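# Fold the glasses, close their case, leave it flat

## Task

Fold both temple arms of the glasses sitting in the open case, then close the case lid with the glasses inside, and make sure the case ends up resting flat on the table. The result counts only if it stays that way on its own, not if a gripper is holding it.

## Robot and tools

Robot: two 6-joint arms, left_arm and right_arm, each with a two-finger parallel gripper. Base positions in the scene frame: left_arm at (-0.036, +0.314, 0) m, quat_wxyz (+0.999, 0, 0, +0.037); right_arm at (+0.032, -0.329, 0) m, quat_wxyz (+1.000, 0, 0, -0.002). Joint ranges (rad), base to hand: waist -2.880..2.880, shoulder 0.000..3.142, elbow 0.000..3.019, wrist pitch -1.693..1.571, wrist yaw -1.571..1.571, wrist roll -2.094..2.094. Elbows never fully straighten.

Scene frame: origin on the tabletop midway between the arms, +z up, +x pointing out across the table, +y toward left_arm. The names left and right refer to arms, not to image sides. Gripper frame: fingers extend along the gripper's +z and close along its y. The reported end_effector_position is the spot between the finger pads, roughly 1 cm short of the tips.

execute_actions(actions, pictures): actions is a list holding zero or one item. An empty list only reports the state. An action item is {"rows": [...], "steps": n}: up to 15 rows, n from 1 to 15 control steps of 1/30 s (default 15); row k drives step k and the final row is reused for leftover steps. A wait item is {"steps": n} with n up to 300, counted from the previous result, so thinking time eats into it. pictures (true/false) chooses whether camera images come back; they do by default. A rejected call moves nothing.

A row is 14 numbers, each in [-1, 1]: left_arm dx, dy, dz, rx, ry, rz, opening, then right_arm in the same order. Both arms must always be filled in. dx..rz are an offset, expressed in that gripper's own axes, from the gripper pose printed in the latest result that showed it (if no result in this scene has shown it yet, or for a second or later call within one reply, the base is the pose at the start of the action). Each row is measured from that same base, not added to the row before. Scale: 1.0 equals 0.6 m of translation or 180 degrees of rotation; rx, ry, rz form one rotation vector. opening is absolute, not an offset: +1 is fully open (0.094 m), -1 fully closed.

move(target, speed): target is one 14-number row, same layout, offsets and base as above. Each gripper travels a straight line toward its goal; both paths finish together, lasting 0.5 to 10 s (cut off at 10 s if longer). speed is the top path speed in m/s, 0.002 to 0.5, default 0.25; rotation is capped at twice that in rad/s. Openings are sent when the move begins. The path starts once the robot is still, or after 3 s. Paths ignore obstacles and the other arm, and real motion can lag, wander or overshoot the speed, especially near full reach. The result adds a move: line giving the ending (done, off_target, moving, held, fault) and limits (paced = the pose sent was clipped; held = some steps were blocked, after which the arm may jump fast), plus each gripper's distance to its goal. No per-step readings.

wait(seconds): 0 to 10 s with no new command. zoom_image(camera, region): camera is cam_left_wrist or cam_right_wrist; region [x0, y0, x1, y1] in pixels of that camera's 616x616 image, top-left origin, at most 504 by 504. read_manual(section): returns licence texts only ("licences"). finished_scene(scene): ends and grades the current scene; irreversible.

Controller behaviour: each step the commanded pose is clamped to within 70 mm and 16 degrees of the measured pose, then solved by damped IK, favouring position over orientation. After an action the arm only reaches its last clamped pose, so large moves may need several actions; check the result and send the remainder. Arms tend to settle a centimetre or more low, and repeated zero offsets let them droop further. To hold an arm steady, in the first call of a reply send the offset that returns it to the desired pose, zeros in later calls, and aim higher if it still sags. Zero offsets pull the arm back to their base pose; they are not a pause. The simulation keeps running while you compose a reply.

Results: a state line gives each gripper's position (m) and quat_wxyz in the scene frame; printed positions drift more at long reach. A Hand target line shows where each arm is being driven. HELD marks steps where the clearance check withheld part of a row; a pose unreachable line names the arm affected. grip_measured is finger opening on the command scale; the last Joint positions value is the opening in metres; each gripper may read up to about 1 mm off. To grasp, command an opening about 0.03 under grip_measured (less for a lighter grip). Pads push 50 to 62 N at most, less on parts under about 2 mm thick, with a brief spike on first contact. Joint torques are raw drive outputs with offsets and noise. MOTOR HOT appears at 85 °C; at 100 °C an OVER-TEMPERATURE FAULT drops that arm until it cools. FAULT lines can cut short moves or waits.

Cameras: both wrist cameras are fisheye, 616x616, given in the order cam_left_wrist then cam_right_wrist. Calibration lines give K, distortion D and T_world_to_cam (world to camera optical frame: +z forward, +x right, +y down); results list any changed values.

Avoid: arms colliding or pressing on each other, knocking anything off the table, dropping or slamming objects, fast contacts, and targets set far beyond a contact point (they press hard). Expect occasional external tugs on held items or nudges to loose ones. Before finishing, release the case and move clear so the closed, flat case stays put unaided.

Each tool is called after "Request:" in YAML: its name, and indented under it one key for each argument.

## Session

Request:
execute_actions:
  actions: []

Scene clock: 0.00 s of 5000.00 s.
left_arm: end_effector_position=(+0.5439, +0.4462, +0.2366) grip_measured=+1.000 end_effector_quat_wxyz=(+0.647, -0.609, +0.453, +0.076) | right_arm: end_effector_position=(+0.4955, -0.1239, +0.3908) grip_measured=+1.000 end_effector_quat_wxyz=(+0.180, -0.104, +0.731, +0.650)
Joint positions: left_arm=[-0.104  1.629  1.02   0.294 -1.057 -1.091  0.094] | right_arm=[ 0.085  1.341  1.135 -0.21  -1.342  0.753  0.094]
Joint velocities: left_arm=[ 0.005 -0.015 -0.012 -0.012 -0.037 -0.022  0.   ] | right_arm=[-0.005  0.005 -0.002 -0.012 -0.051 -0.051  0.   ]
Joint torques (N m, as the arm reports them, + toward a larger angle): no reading
Motor temperatures (°C, as the motors report them): left_arm=[23 25 31 23 22 25] | right_arm=[21 28 27 24 22 22]
Hand target (left_arm): +0.550, +0.446, +0.255; +0.656, -0.611, +0.439, +0.063
Hand target (right_arm): +0.499, -0.124, +0.404; +0.191, -0.114, +0.728, +0.649
camera_calibration (this result's frames):
cam_left_wrist: T_world_to_cam=[[0.656851, -0.226967, 0.71905, -0.424597], [0.186718, -0.874959, -0.446747, 0.396525], [0.730536, 0.427705, -0.532339, -0.338718], [0, 0, 0, 1]] pos_world=[0.452304, 0.395445, 0.302139]
cam_right_wrist: T_world_to_cam=[[0.37063, -0.119532, -0.921057, 0.160675], [-0.817233, -0.51318, -0.262253, 0.449715], [-0.44132, 0.849917, -0.287885, 0.563745], [0, 0, 0, 1]] pos_world=[0.556763, -0.229146, 0.428224]

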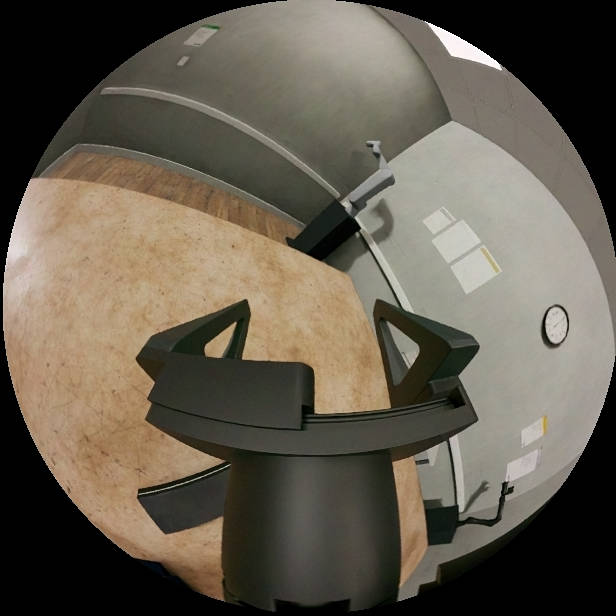

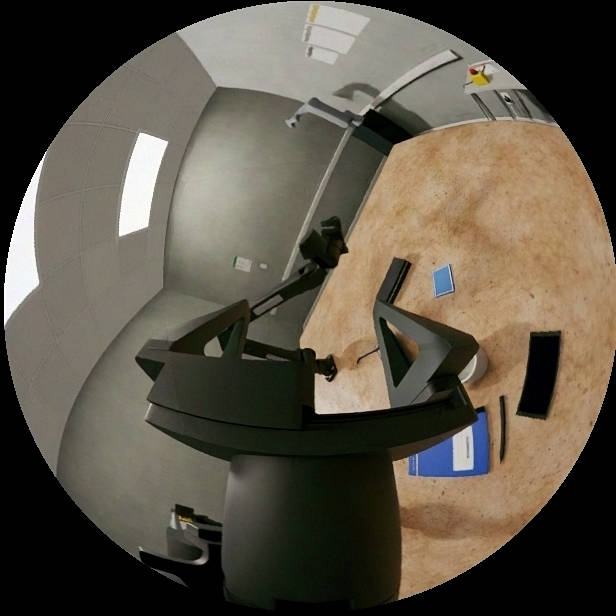

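Request:
move:
  target: [-0.11,0.04,-0.46,0.06,0.508,0.478,1,0.277,-0.05,-0.067,0.455,0.126,0.073,1]
  speed: 0.4

Scene clock: 7.73 s of 5000.00 s.
left_arm: end_effector_position=(+0.3442, +0.2529, +0.2890) grip_measured=+1.000 end_effector_quat_wxyz=(-0.023, -0.008, +1.000, +0.010) | right_arm: end_effector_position=(+0.3393, -0.1594, +0.2849) grip_measured=+1.000 end_effector_quat_wxyz=(-0.012, -0.002, +1.000, -0.005)
Joint positions: left_arm=[-0.238  1.377  1.428 -1.67  -0.012 -0.181  0.094] | right_arm=[ 0.508  1.274  1.322 -1.644 -0.004  0.5    0.094]
Joint velocities: left_arm=[-0.005 -0.005 -0.007  0.012 -0.022  0.037  0.   ] | right_arm=[ 0.005 -0.015  0.002 -0.012 -0.066  0.066  0.   ]
Joint torques (N m, as the arm reports them, + toward a larger angle): left_arm=[ 0.73 -6.95 14.18 -0.28 -0.03  0.1 ] | right_arm=[ 1.03 -5.85 12.61 -0.15  0.25  0.08]
Motor temperatures (°C, as the motors report them): left_arm=[23 26 33 23 22 25] | right_arm=[21 28 32 24 22 22]
Hand target (left_arm): +0.356, +0.249, +0.309; -0.003, +0.000, +1.000, +0.005
Hand target (right_arm): +0.350, -0.153, +0.300; +0.002, +0.003, +1.000, +0.001
Off the commanded pose (left_arm): 0.021 m, 3 deg.
Off the commanded pose (right_arm): 0.020 m, 2 deg.
After step 90, 1.40 s passed at rest.
move: off_target (left_arm, right_arm)
camera_calibration (this result's frames):
cam_left_wrist: T_world_to_cam=[[0.0205195, -0.998968, -0.0405104, 0.258755], [-0.779737, -0.0413509, 0.624741, 0.100285], [-0.625771, 0.0187681, -0.779781, 0.559581], [0, 0, 0, 1]] pos_world=[0.423056, 0.252133, 0.38418]
cam_right_wrist: T_world_to_cam=[[-0.0151756, -0.999878, -0.00380574, -0.153998], [-0.795085, 0.00975917, 0.60642, 0.104426], [-0.606309, 0.0122286, -0.795135, 0.56145], [0, 0, 0, 1]] pos_world=[0.421103, -0.161864, 0.382517]

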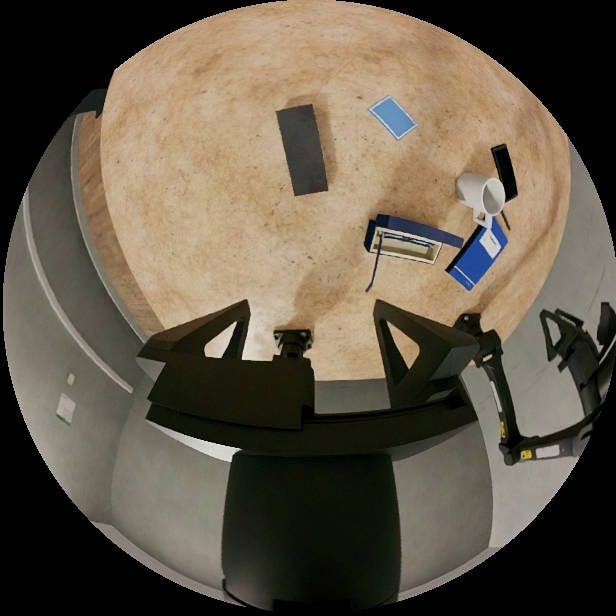

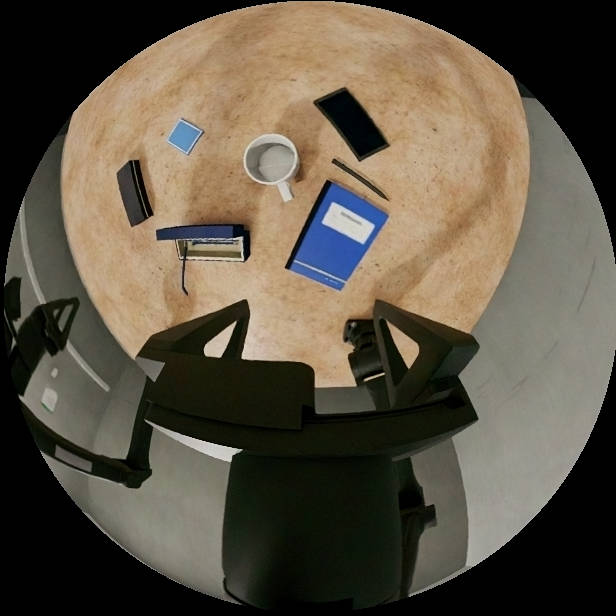

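Request:
zoom_image:
  camera: "cam_left_wrist"
  region: [340,190,480,310]

Request:
zoom_image:
  camera: "cam_right_wrist"
  region: [140,200,280,320]

Region (340, 190, 480, 310) of cam_left_wrist's 616x616 image, scaled by 3.600, with more detail than that image has; it fills the top 432 rows of this view, and the rest is white.

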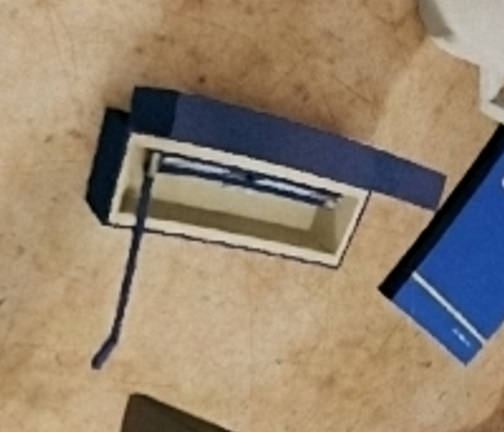

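Region (140, 200, 280, 320) of cam_right_wrist's 616x616 image, scaled by 3.600, with more detail than that image has; it fills the top 432 rows of this view, and the rest is white.

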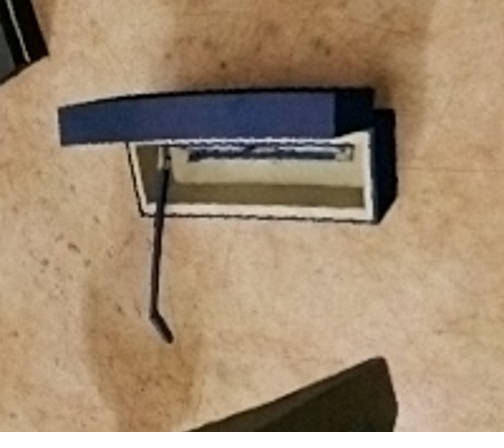

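Request:
move:
  target: [0.12,-0.05,0.26,0,0,0,-1,0.053,0.14,0.37,-0.253,-0.29,-0.404,1]
  speed: 0.3

Scene clock: 25.20 s of 5000.00 s.
left_arm: end_effector_position=(+0.2625, +0.2262, +0.1328) grip_measured=-0.994 end_effector_quat_wxyz=(-0.038, -0.007, +0.999, +0.014) | right_arm: end_effector_position=(+0.3001, -0.0766, +0.0643) grip_measured=+1.000 end_effector_quat_wxyz=(+0.381, -0.554, +0.648, +0.358)
Joint positions: left_arm=[-0.362  1.267  0.908 -1.291 -0.004 -0.301  0.   ] | right_arm=[ 0.385  1.361  0.376  0.161 -0.904 -0.657  0.094]
Joint velocities: left_arm=[ 0.005 -0.015 -0.022 -0.007 -0.022 -0.037  0.001] | right_arm=[ 0.005  0.005 -0.012 -0.002 -0.051 -0.051  0.   ]
Joint torques (N m, as the arm reports them, + toward a larger angle): left_arm=[ 0.48 -7.45  7.95  0.66 -0.05 -0.14] | right_arm=[ 0.11 -4.4   5.11  2.   -0.6  -0.15]
Motor temperatures (°C, as the motors report them): left_arm=[23 26 36 23 22 25] | right_arm=[21 28 35 24 22 22]
Hand target (left_arm): +0.263, +0.223, +0.138; -0.023, -0.008, +1.000, +0.008
Hand target (right_arm): +0.301, -0.079, +0.063; +0.386, -0.556, +0.645, +0.355
Off the commanded pose (left_arm): 0.005 m, 2 deg.
Off the commanded pose (right_arm): 0.002 m, 1 deg.
After step 90, 10.97 s passed at rest.
move: done
camera_calibration (this result's frames):
cam_left_wrist: T_world_to_cam=[[0.0160216, -0.998719, -0.0479969, 0.229588], [-0.760897, -0.0433207, 0.647425, 0.125509], [-0.648675, 0.0261479, -0.760616, 0.388891], [0, 0, 0, 1]] pos_world=[0.344085, 0.224563, 0.225559]
cam_right_wrist: T_world_to_cam=[[0.989752, -0.126975, -0.0653336, -0.303382], [-0.142797, -0.879526, -0.453919, 0.0104974], [0.000173588, 0.458597, -0.888644, 0.219487], [0, 0, 0, 1]] pos_world=[0.301734, -0.129945, 0.17999]

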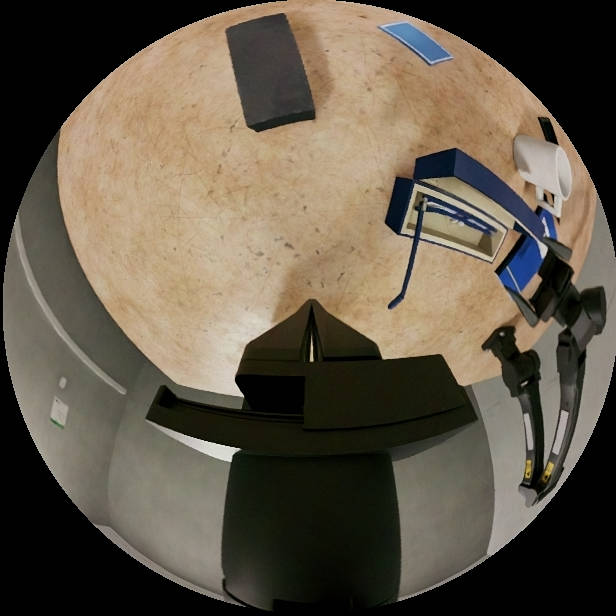

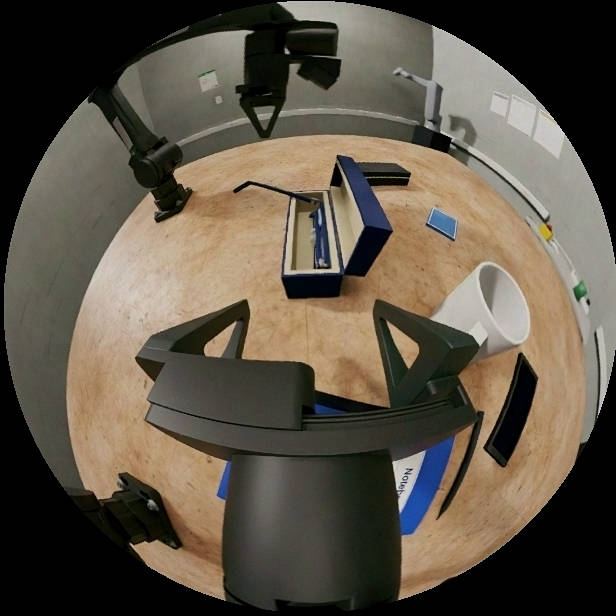

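Request:
move:
  target: [0.05,-0.08,0.11,0,0,0,-1,0.044,-0.01,0.075,0,0,0.02,1]
  speed: 0.1

Request:
move:
  target: [0,0,0,0,0,0,-1,-0.035,-0.01,0.07,0,0,0,1]
  speed: 0.06

Scene clock: 32.40 s of 5000.00 s.
left_arm: end_effector_position=(+0.2258, +0.1798, +0.0719) grip_measured=-0.994 end_effector_quat_wxyz=(-0.038, -0.002, +0.999, +0.012) | right_arm: end_effector_position=(+0.3030, -0.0542, +0.0185) grip_measured=+1.000 end_effector_quat_wxyz=(+0.366, -0.534, +0.667, +0.369)
Joint positions: left_arm=[-0.54   1.301  0.76  -1.109  0.013 -0.469  0.   ] | right_arm=[ 0.455  1.592  0.376  0.442 -0.854 -0.522  0.094]
Joint velocities: left_arm=[-0.015 -0.024  0.002 -0.002 -0.022 -0.095 -0.   ] | right_arm=[-0.005 -0.015 -0.002  0.007 -0.051 -0.022  0.   ]
Joint torques (N m, as the arm reports them, + toward a larger angle): left_arm=[ 0.8  -5.65  7.44  0.65 -0.07 -0.19] | right_arm=[ 1.27 -5.12  4.94  2.12 -0.22  0.09]
Motor temperatures (°C, as the motors report them): left_arm=[23 26 35 23 22 25] | right_arm=[21 28 32 24 22 22]
Hand target (left_arm): +0.226, +0.178, +0.069; -0.037, -0.006, +0.999, +0.011
Hand target (right_arm): +0.308, -0.049, +0.019; +0.369, -0.533, +0.665, +0.370
Off the commanded pose (left_arm): 0.005 m, 1 deg.
Off the commanded pose (right_arm): 0.007 m, 0 deg.
After step 90, 2.90 s passed at rest.
move: done
camera_calibration (this result's frames):
cam_left_wrist: T_world_to_cam=[[0.00648706, -0.998981, -0.0446626, 0.182833], [-0.760171, -0.0339445, 0.648835, 0.133047], [-0.64969, 0.0297422, -0.759617, 0.319456], [0, 0, 0, 1]] pos_world=[0.3075, 0.177662, 0.164504]
cam_right_wrist: T_world_to_cam=[[0.980484, -0.152891, -0.123592, -0.303955], [-0.192416, -0.87526, -0.443729, 0.0248977], [-0.0403335, 0.45885, -0.887598, 0.18078], [0, 0, 0, 1]] pos_world=[0.310105, -0.107631, 0.133941]

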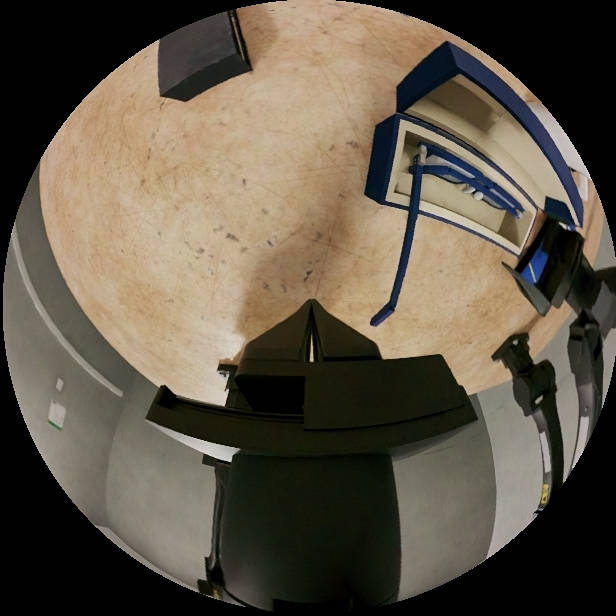

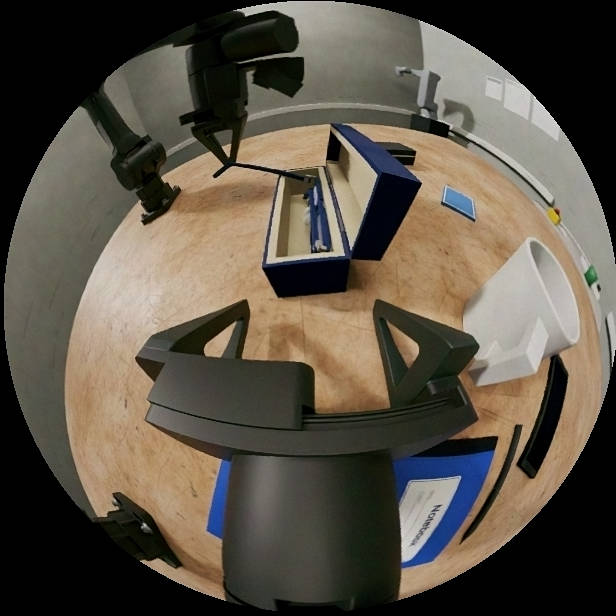

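Scene clock: 33.50 s of 5000.00 s.
left_arm: end_effector_position=(+0.2258, +0.1798, +0.0719) grip_measured=-0.994 end_effector_quat_wxyz=(-0.038, -0.002, +0.999, +0.012) | right_arm: end_effector_position=(+0.3076, -0.0165, +0.0165) grip_measured=+1.000 end_effector_quat_wxyz=(+0.363, -0.538, +0.667, +0.368)
Joint positions: left_arm=[-0.54   1.301  0.76  -1.109  0.013 -0.469  0.   ] | right_arm=[ 0.56   1.644  0.43   0.501 -0.776 -0.432  0.094]
Joint velocities: left_arm=[-0.015  0.005 -0.007 -0.002  0.022  0.007  0.001] | right_arm=[ 0.005 -0.005 -0.012 -0.002  0.051 -0.037  0.   ]
Joint torques (N m, as the arm reports them, + toward a larger angle): left_arm=[ 1.19 -5.67  7.57  0.23 -0.16 -0.05] | right_arm=[ 1.29 -5.4   6.    2.11 -0.11  0.13]
Motor temperatures (°C, as the motors report them): left_arm=[23 26 35 23 22 25] | right_arm=[21 28 32 24 22 22]
Hand target (left_arm): +0.226, +0.180, +0.072; -0.038, -0.002, +0.999, +0.012
Hand target (right_arm): +0.316, -0.009, +0.017; +0.366, -0.534, +0.667, +0.369
Off the commanded pose (left_arm): 0.000 m, 0 deg.
Off the commanded pose (right_arm): 0.012 m, 1 deg.
move: off_target (right_arm)
camera_calibration (this result's frames):
cam_left_wrist: T_world_to_cam=[[0.00648706, -0.998981, -0.0446626, 0.182833], [-0.760171, -0.0339445, 0.648835, 0.133047], [-0.64969, 0.0297422, -0.759617, 0.319456], [0, 0, 0, 1]] pos_world=[0.3075, 0.177662, 0.164504]
cam_right_wrist: T_world_to_cam=[[0.981225, -0.148538, -0.123022, -0.303131], [-0.18793, -0.879756, -0.436706, 0.0563181], [-0.0433618, 0.451626, -0.891153, 0.162807], [0, 0, 0, 1]] pos_world=[0.315083, -0.0690081, 0.132389]

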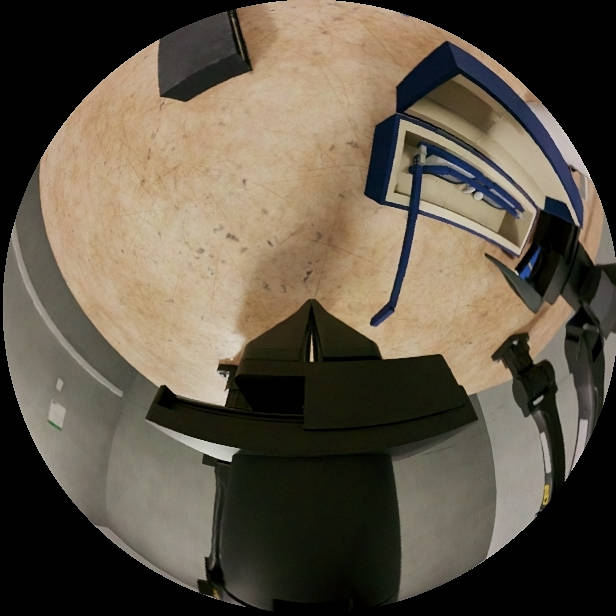

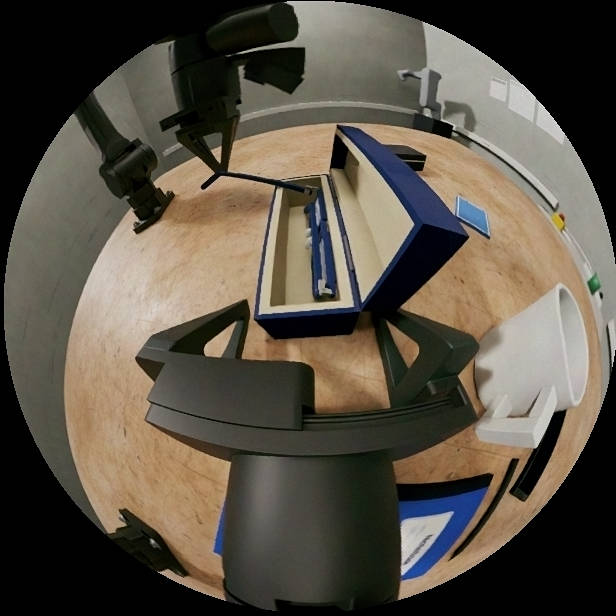

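Request:
move:
  target: [-0.05,0,0.02,0,0,-0.38,-1,-0.008,-0.005,0.012,0,0,-0.035,1]
  speed: 0.3

Request:
move:
  target: [0.12,-0.04,-0.01,0,0,0,-1,0,0,0,0,0,0,0.05]
  speed: 0.04

Scene clock: 49.20 s of 5000.00 s.
left_arm: end_effector_position=(+0.2333, +0.1870, +0.0484) grip_measured=-0.994 end_effector_quat_wxyz=(-0.037, -0.554, +0.830, +0.049) | right_arm: end_effector_position=(+0.3074, -0.0157, +0.0161) grip_measured=+1.000 end_effector_quat_wxyz=(+0.378, -0.566, +0.644, +0.350)
Joint positions: left_arm=[-0.507  1.383  0.76  -1.071  0.012 -1.61   0.   ] | right_arm=[ 0.564  1.644  0.43   0.502 -0.769 -0.515  0.094]
Joint velocities: left_arm=[ 0.005 -0.005  0.022  0.012  0.081 -0.066  0.   ] | right_arm=[-0.005  0.005 -0.017 -0.012 -0.007 -0.037  0.   ]
Joint torques (N m, as the arm reports them, + toward a larger angle): left_arm=[ 1.93 -5.53 10.71  0.46 -0.35 -0.18] | right_arm=[ 1.5  -6.35  5.57  1.53 -0.2  -0.13]
Motor temperatures (°C, as the motors report them): left_arm=[23 25 34 23 22 25] | right_arm=[21 28 31 24 22 22]
Hand target (left_arm): +0.254, +0.180, +0.057; -0.025, -0.563, +0.825, +0.032
Hand target (right_arm): +0.312, -0.009, +0.017; +0.383, -0.573, +0.636, +0.347
Off the commanded pose (left_arm): 0.024 m, 3 deg.
Off the commanded pose (right_arm): 0.009 m, 1 deg.
After step 90, 10.10 s passed at rest.
move: off_target (left_arm)
camera_calibration (this result's frames):
cam_left_wrist: T_world_to_cam=[[0.916015, -0.374743, -0.143121, -0.135188], [-0.225659, -0.776358, 0.588511, 0.171261], [-0.331654, -0.506789, -0.79572, 0.334171], [0, 0, 0, 1]] pos_world=[0.27331, 0.251653, 0.145769]
cam_right_wrist: T_world_to_cam=[[0.992597, -0.112297, -0.0462671, -0.307031], [-0.121187, -0.890432, -0.438685, 0.0361312], [0.00806546, 0.441044, -0.897449, 0.146155], [0, 0, 0, 1]] pos_world=[0.307958, -0.0667671, 0.132811]

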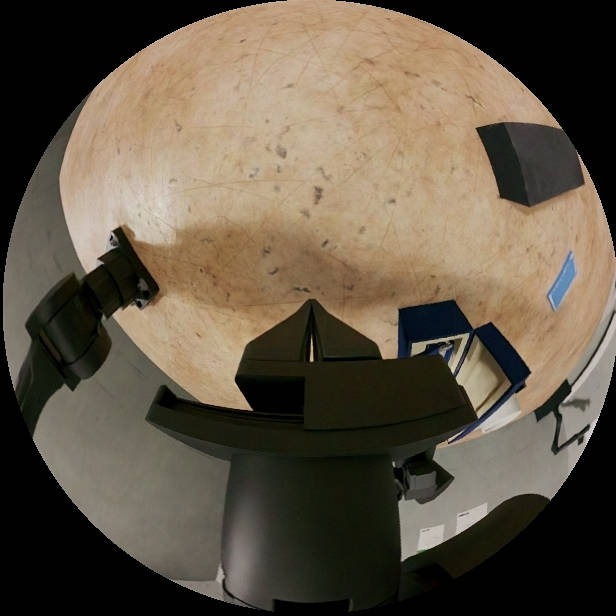

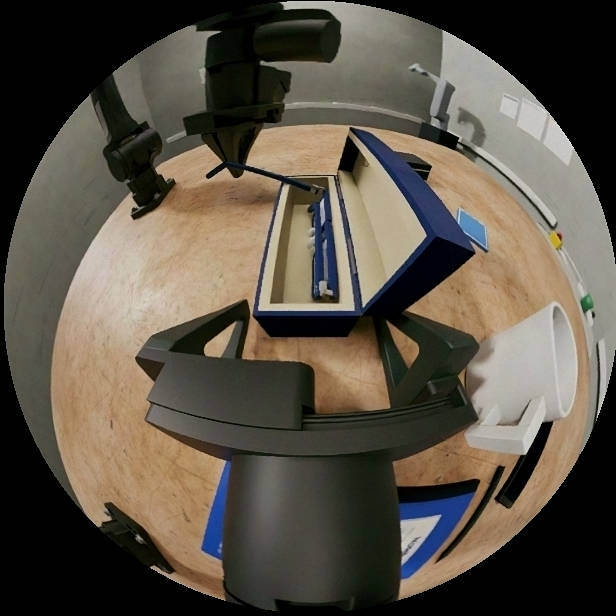

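Scene clock: 51.40 s of 5000.00 s.
left_arm: end_effector_position=(+0.2125, +0.1233, +0.0426) grip_measured=-0.994 end_effector_quat_wxyz=(-0.043, -0.551, +0.831, +0.060) | right_arm: end_effector_position=(+0.3068, -0.0161, +0.0155) grip_measured=+0.226 end_effector_quat_wxyz=(+0.377, -0.565, +0.645, +0.350)
Joint positions: left_arm=[-0.706  1.448  0.805 -1.071  0.04  -1.8    0.   ] | right_arm=[ 0.564  1.644  0.428  0.501 -0.768 -0.513  0.058]
Joint velocities: left_arm=[ 0.005 -0.005  0.012 -0.007 -0.051  0.037 -0.001] | right_arm=[-0.005 -0.015  0.012 -0.007  0.022  0.007 -0.001]
Joint torques (N m, as the arm reports them, + toward a larger angle): left_arm=[ 0.71 -6.28 11.04 -0.31 -0.08 -0.19] | right_arm=[ 0.76 -7.06  4.11  1.52 -0.37 -0.05]
Motor temperatures (°C, as the motors report them): left_arm=[23 25 34 23 22 25] | right_arm=[21 28 30 24 22 22]
Hand target (left_arm): +0.227, +0.110, +0.053; -0.039, -0.554, +0.830, +0.047
Hand target (right_arm): +0.308, -0.016, +0.016; +0.378, -0.566, +0.644, +0.350
Off the commanded pose (left_arm): 0.022 m, 1 deg.
Off the commanded pose (right_arm): 0.001 m, 0 deg.
move: off_target (left_arm)
camera_calibration (this result's frames):
cam_left_wrist: T_world_to_cam=[[0.910111, -0.378969, -0.167572, -0.138047], [-0.217525, -0.781163, 0.585208, 0.119604], [-0.352677, -0.496153, -0.79338, 0.293379], [0, 0, 0, 1]] pos_world=[0.255123, 0.186675, 0.139635]
cam_right_wrist: T_world_to_cam=[[0.992329, -0.113442, -0.0491264, -0.306311], [-0.123485, -0.890852, -0.43719, 0.0361629], [0.00583135, 0.439903, -0.898026, 0.146504], [0, 0, 0, 1]] pos_world=[0.307572, -0.0669801, 0.132326]

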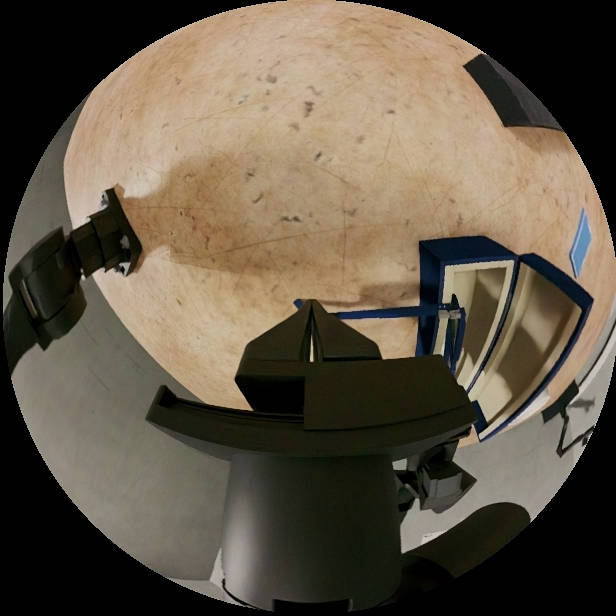

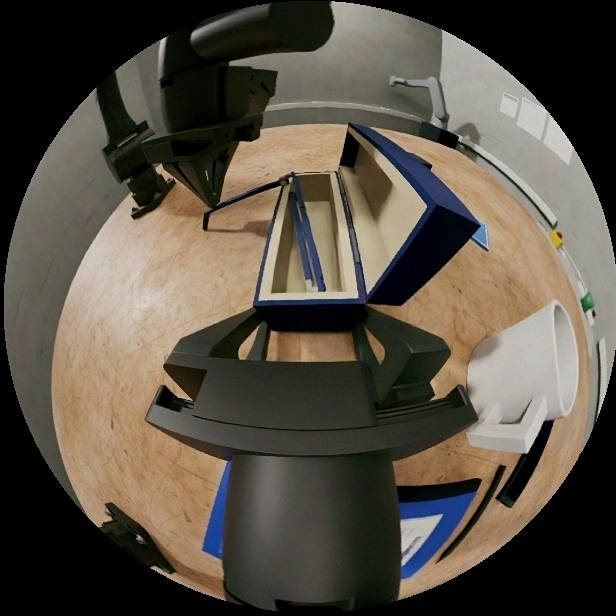

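Request:
move:
  target: [-0.03,-0.03,-0.11,0,0,0.28,-0.2,0,0,0,0,0,0,0.17]

Request:
move:
  target: [-0.05,-0.06,0,0.02,0.04,0,-0.2,0,0,0,0,0,0,0.17]

Scene clock: 59.70 s of 5000.00 s.
left_arm: end_effector_position=(+0.2281, +0.1384, +0.0827) grip_measured=-0.202 end_effector_quat_wxyz=(-0.086, -0.147, +0.984, +0.057) | right_arm: end_effector_position=(+0.3070, -0.0162, +0.0154) grip_measured=+0.226 end_effector_quat_wxyz=(+0.377, -0.565, +0.646, +0.349)
Joint positions: left_arm=[-0.646  1.433  0.907 -1.25   0.027 -0.866  0.037] | right_arm=[ 0.564  1.644  0.428  0.501 -0.767 -0.513  0.058]
Joint velocities: left_arm=[-0.034  0.015  0.012  0.002  0.066  0.037 -0.   ] | right_arm=[-0.005 -0.015 -0.012  0.002  0.037 -0.037  0.   ]
Joint torques (N m, as the arm reports them, + toward a larger angle): left_arm=[ 2.03 -8.91 11.82 -0.52 -0.13  0.07] | right_arm=[ 0.76 -7.11  3.99  1.52 -0.39 -0.03]
Motor temperatures (°C, as the motors report them): left_arm=[23 25 35 23 22 25] | right_arm=[21 28 29 24 22 22]
Hand target (left_arm): +0.245, +0.131, +0.105; -0.064, -0.145, +0.987, +0.037
Hand target (right_arm): +0.307, -0.016, +0.016; +0.377, -0.565, +0.645, +0.350
Off the commanded pose (left_arm): 0.029 m, 3 deg.
Off the commanded pose (right_arm): 0.000 m, 0 deg.
After step 90, 2.97 s passed at rest.
move: off_target (left_arm)
camera_calibration (this result's frames):
cam_left_wrist: T_world_to_cam=[[0.280904, -0.946571, -0.158415, 0.0814893], [-0.647181, -0.30871, 0.697033, 0.134711], [-0.708696, -0.0932764, -0.699321, 0.355919], [0, 0, 0, 1]] pos_world=[0.31653, 0.151921, 0.167912]
cam_right_wrist: T_world_to_cam=[[0.992224, -0.114627, -0.0485025, -0.306538], [-0.12428, -0.891079, -0.436501, 0.0362901], [0.0068154, 0.439135, -0.898395, 0.146124], [0, 0, 0, 1]] pos_world=[0.307669, -0.0669687, 0.13225]

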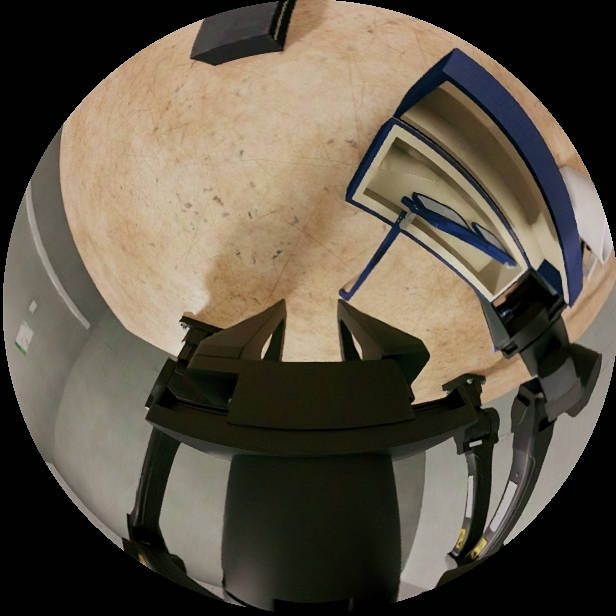

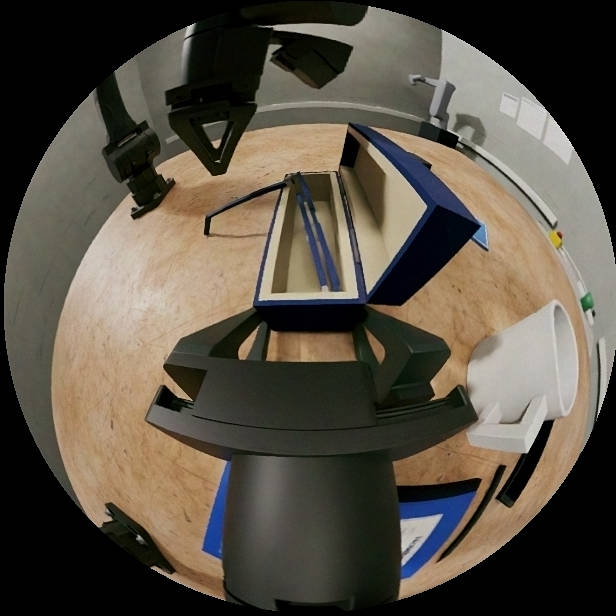

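Scene clock: 60.47 s of 5000.00 s.
left_arm: end_effector_position=(+0.2503, +0.1212, +0.0592) grip_measured=-0.202 end_effector_quat_wxyz=(-0.153, -0.158, +0.975, +0.031) | right_arm: end_effector_position=(+0.3072, -0.0163, +0.0153) grip_measured=+0.226 end_effector_quat_wxyz=(+0.377, -0.564, +0.647, +0.349)
Joint positions: left_arm=[-0.595  1.587  0.991 -1.255  0.144 -0.821  0.037] | right_arm=[ 0.564  1.644  0.428  0.501 -0.765 -0.511  0.058]
Joint velocities: left_arm=[-0.005 -0.015  0.007  0.007 -0.125  0.066  0.001] | right_arm=[-0.005 -0.015 -0.012 -0.017 -0.007 -0.022  0.001]
Joint torques (N m, as the arm reports them, + toward a larger angle): left_arm=[ 1.48 -9.14 10.98 -0.48  0.02  0.11] | right_arm=[ 0.8  -6.89  3.97  1.52 -0.41 -0.05]
Motor temperatures (°C, as the motors report them): left_arm=[23 25 35 23 22 25] | right_arm=[21 28 29 24 22 22]
Hand target (left_arm): +0.266, +0.114, +0.072; -0.143, -0.153, +0.978, +0.019
Hand target (right_arm): +0.307, -0.016, +0.015; +0.377, -0.565, +0.646, +0.349
Off the commanded pose (left_arm): 0.023 m, 2 deg.
Off the commanded pose (right_arm): 0.000 m, 0 deg.
move: off_target (left_arm)
camera_calibration (this result's frames):
cam_left_wrist: T_world_to_cam=[[0.296695, -0.946296, -0.128437, 0.049523], [-0.543165, -0.277839, 0.792324, 0.124691], [-0.785458, -0.165316, -0.596428, 0.375415], [0, 0, 0, 1]] pos_world=[0.347908, 0.14357, 0.131473]
cam_right_wrist: T_world_to_cam=[[0.991903, -0.116994, -0.0494003, -0.306753], [-0.126806, -0.891169, -0.435589, 0.0369225], [0.00693717, 0.438327, -0.898789, 0.145992], [0, 0, 0, 1]] pos_world=[0.307939, -0.0669762, 0.132145]

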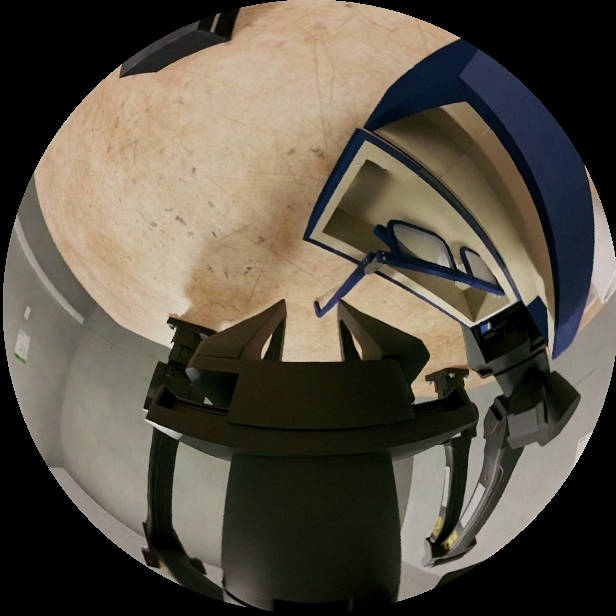

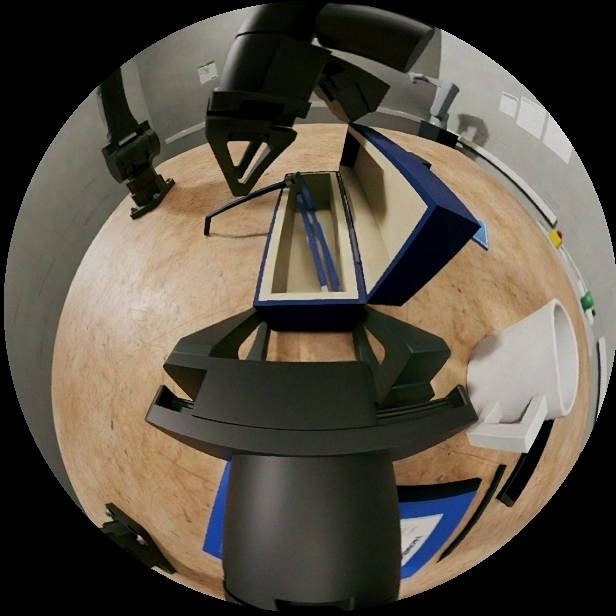

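Request:
move:
  target: [0.035,-0.045,-0.03,0,-0.12,0.1,-0.2,0,0,0,0,0,0,0.17]
  speed: 0.15

Scene clock: 66.97 s of 5000.00 s.
left_arm: end_effector_position=(+0.2437, +0.0898, +0.0764) grip_measured=-0.202 end_effector_quat_wxyz=(+0.016, -0.006, +0.999, +0.039) | right_arm: end_effector_position=(+0.3070, -0.0166, +0.0149) grip_measured=+0.226 end_effector_quat_wxyz=(+0.376, -0.564, +0.647, +0.349)
Joint positions: left_arm=[-0.787  1.43   0.899 -1.068 -0.08  -0.726  0.037] | right_arm=[ 0.564  1.644  0.427  0.501 -0.764 -0.511  0.058]
Joint velocities: left_arm=[-0.005 -0.005 -0.017  0.007 -0.037  0.051  0.001] | right_arm=[-0.005 -0.015  0.017 -0.007 -0.037  0.007  0.   ]
Joint torques (N m, as the arm reports them, + toward a larger angle): left_arm=[ 0.43 -9.22  7.    0.77 -0.37  0.02] | right_arm=[ 0.76 -7.11  4.03  1.53 -0.36 -0.03]
Motor temperatures (°C, as the motors report them): left_arm=[23 26 35 23 22 25] | right_arm=[21 28 29 24 22 22]
Hand target (left_arm): +0.244, +0.087, +0.082; +0.028, +0.002, +0.999, +0.031
Hand target (right_arm): +0.307, -0.016, +0.015; +0.377, -0.564, +0.647, +0.349
Off the commanded pose (left_arm): 0.003 m, 2 deg.
Off the commanded pose (right_arm): 0.000 m, 0 deg.
After step 90, 1.53 s passed at rest.
move: done
camera_calibration (this result's frames):
cam_left_wrist: T_world_to_cam=[[0.0190877, -0.995023, -0.0977962, 0.0936519], [-0.825454, -0.0708748, 0.560002, 0.166767], [-0.564146, 0.0700371, -0.822699, 0.317544], [0, 0, 0, 1]] pos_world=[0.315013, 0.0827656, 0.177012]
cam_right_wrist: T_world_to_cam=[[0.991801, -0.117616, -0.0499769, -0.306524], [-0.127626, -0.891545, -0.43458, 0.0367379], [0.00655708, 0.437395, -0.899246, 0.145921], [0, 0, 0, 1]] pos_world=[0.307743, -0.067124, 0.131865]

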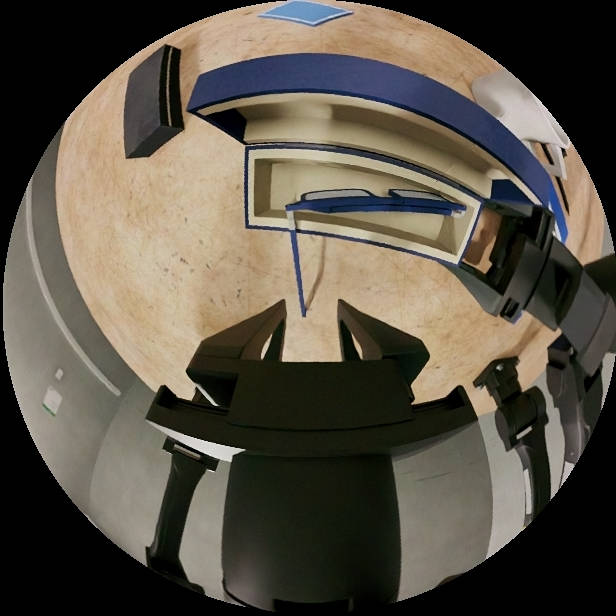

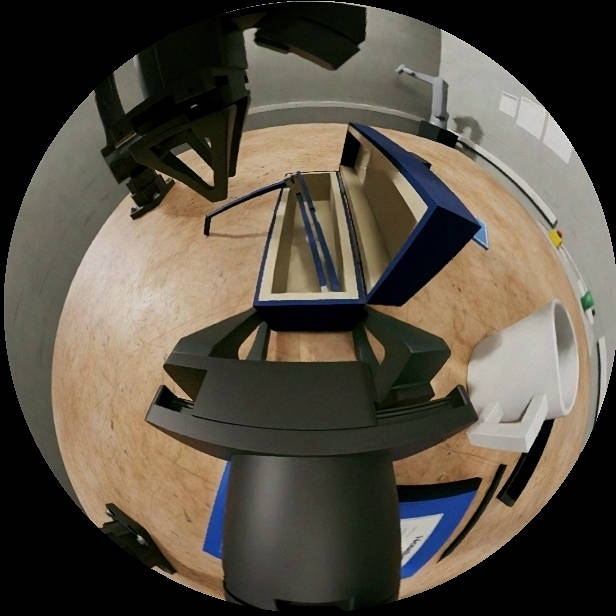

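Request:
move:
  target: [0.02,0.013,0.072,0,0,0,-0.2,0,0,0,0,0,0,0.17]
  speed: 0.1

Request:
move:
  target: [0,0,0,0,0,0,-0.96,0,0,0,0,0,0,0.17]

Scene clock: 71.00 s of 5000.00 s.
left_arm: end_effector_position=(+0.2303, +0.1014, +0.0362) grip_measured=-0.202 end_effector_quat_wxyz=(+0.014, -0.005, +0.999, +0.041) | right_arm: end_effector_position=(+0.3070, -0.0166, +0.0149) grip_measured=+0.226 end_effector_quat_wxyz=(+0.376, -0.564, +0.647, +0.349)
Joint positions: left_arm=[-0.787  1.457  0.801 -0.948 -0.08  -0.725  0.037] | right_arm=[ 0.564  1.644  0.427  0.501 -0.764 -0.511  0.058]
Joint velocities: left_arm=[ 0.005  0.005 -0.002 -0.007  0.037 -0.022  0.001] | right_arm=[-0.005 -0.005 -0.002 -0.007 -0.081 -0.037  0.   ]
Joint torques (N m, as the arm reports them, + toward a larger angle): left_arm=[ 1.35 -7.26  7.02  0.54 -0.24 -0.05] | right_arm=[ 0.76 -7.09  3.98  1.51 -0.34 -0.03]
Motor temperatures (°C, as the motors report them): left_arm=[23 26 35 23 22 25] | right_arm=[21 28 29 24 22 22]
Hand target (left_arm): +0.232, +0.101, +0.034; +0.016, -0.006, +0.999, +0.039
Hand target (right_arm): +0.307, -0.017, +0.015; +0.376, -0.564, +0.647, +0.349
Off the commanded pose (left_arm): 0.004 m, 0 deg.
Off the commanded pose (right_arm): 0.000 m, 0 deg.
After step 90, 0.23 s passed at rest.
move: done
camera_calibration (this result's frames):
cam_left_wrist: T_world_to_cam=[[0.0171608, -0.994698, -0.101393, 0.102046], [-0.823226, -0.0716091, 0.56318, 0.178491], [-0.567455, 0.0738044, -0.82009, 0.276397], [0, 0, 0, 1]] pos_world=[0.30203, 0.0938878, 0.136494]
cam_right_wrist: T_world_to_cam=[[0.991801, -0.117616, -0.0499769, -0.306524], [-0.127626, -0.891545, -0.43458, 0.0367379], [0.00655708, 0.437395, -0.899246, 0.145921], [0, 0, 0, 1]] pos_world=[0.307743, -0.067124, 0.131865]

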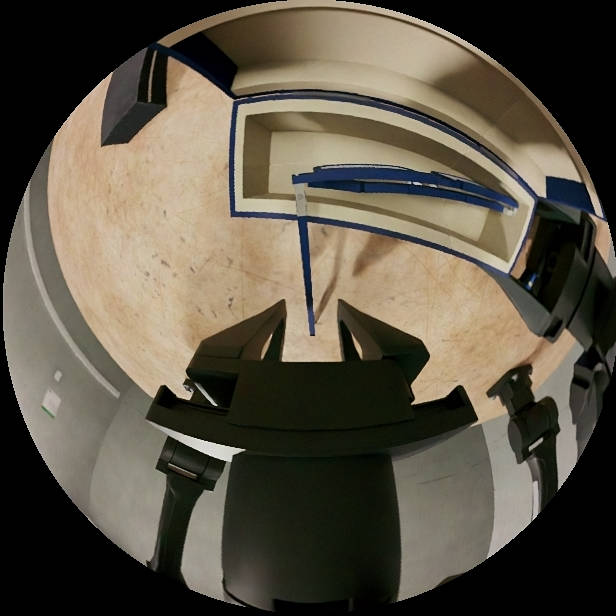

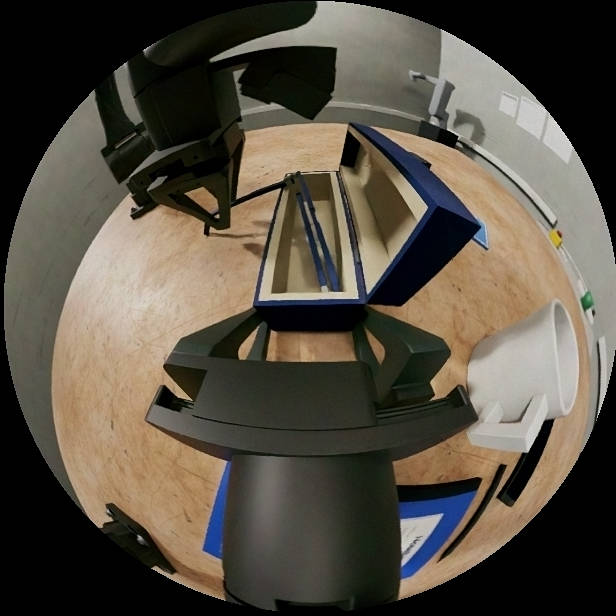

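Scene clock: 71.50 s of 5000.00 s.
left_arm: end_effector_position=(+0.2308, +0.1025, +0.0360) grip_measured=-0.941 end_effector_quat_wxyz=(+0.015, -0.009, +0.999, +0.043) | right_arm: end_effector_position=(+0.3067, -0.0172, +0.0144) grip_measured=+0.226 end_effector_quat_wxyz=(+0.376, -0.564, +0.648, +0.348)
Joint positions: left_arm=[-0.786  1.457  0.8   -0.948 -0.084 -0.73   0.003] | right_arm=[ 0.564  1.644  0.426  0.501 -0.763 -0.511  0.058]
Joint velocities: left_arm=[-0.005  0.015 -0.007 -0.012  0.007 -0.022  0.   ] | right_arm=[-0.005  0.005 -0.002 -0.007  0.037  0.007  0.001]
Joint torques (N m, as the arm reports them, + toward a larger angle): left_arm=[ 1.2  -8.01  6.98  0.22 -0.1   0.01] | right_arm=[ 0.82 -7.09  4.09  1.53 -0.38 -0.03]
Motor temperatures (°C, as the motors report them): left_arm=[23 26 35 23 22 25] | right_arm=[21 28 29 24 22 22]
Hand target (left_arm): +0.230, +0.101, +0.036; +0.014, -0.005, +0.999, +0.041
Hand target (right_arm): +0.307, -0.017, +0.015; +0.376, -0.564, +0.647, +0.349
Off the commanded pose (left_arm): 0.001 m, 0 deg.
Off the commanded pose (right_arm): 0.001 m, 0 deg.
move: done
camera_calibration (this result's frames):
cam_left_wrist: T_world_to_cam=[[0.0244653, -0.994219, -0.104548, 0.101532], [-0.824036, -0.0792664, 0.560964, 0.180113], [-0.566009, 0.0724275, -0.821212, 0.276291], [0, 0, 0, 1]] pos_world=[0.302319, 0.0952111, 0.136471]
cam_right_wrist: T_world_to_cam=[[0.991574, -0.119016, -0.0511452, -0.306244], [-0.129405, -0.891996, -0.433124, 0.0363727], [0.00592747, 0.436093, -0.899882, 0.145908], [0, 0, 0, 1]] pos_world=[0.307506, -0.0676332, 0.131391]

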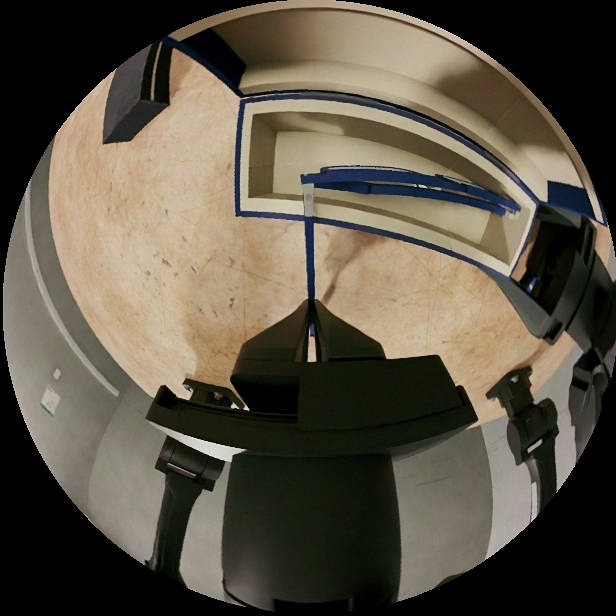

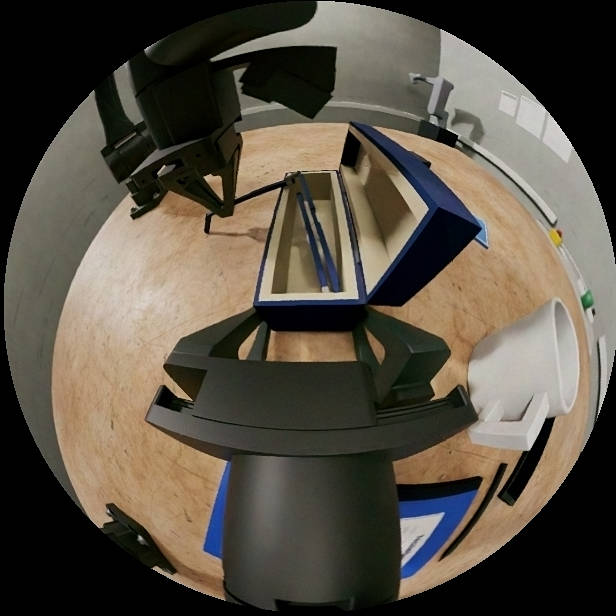

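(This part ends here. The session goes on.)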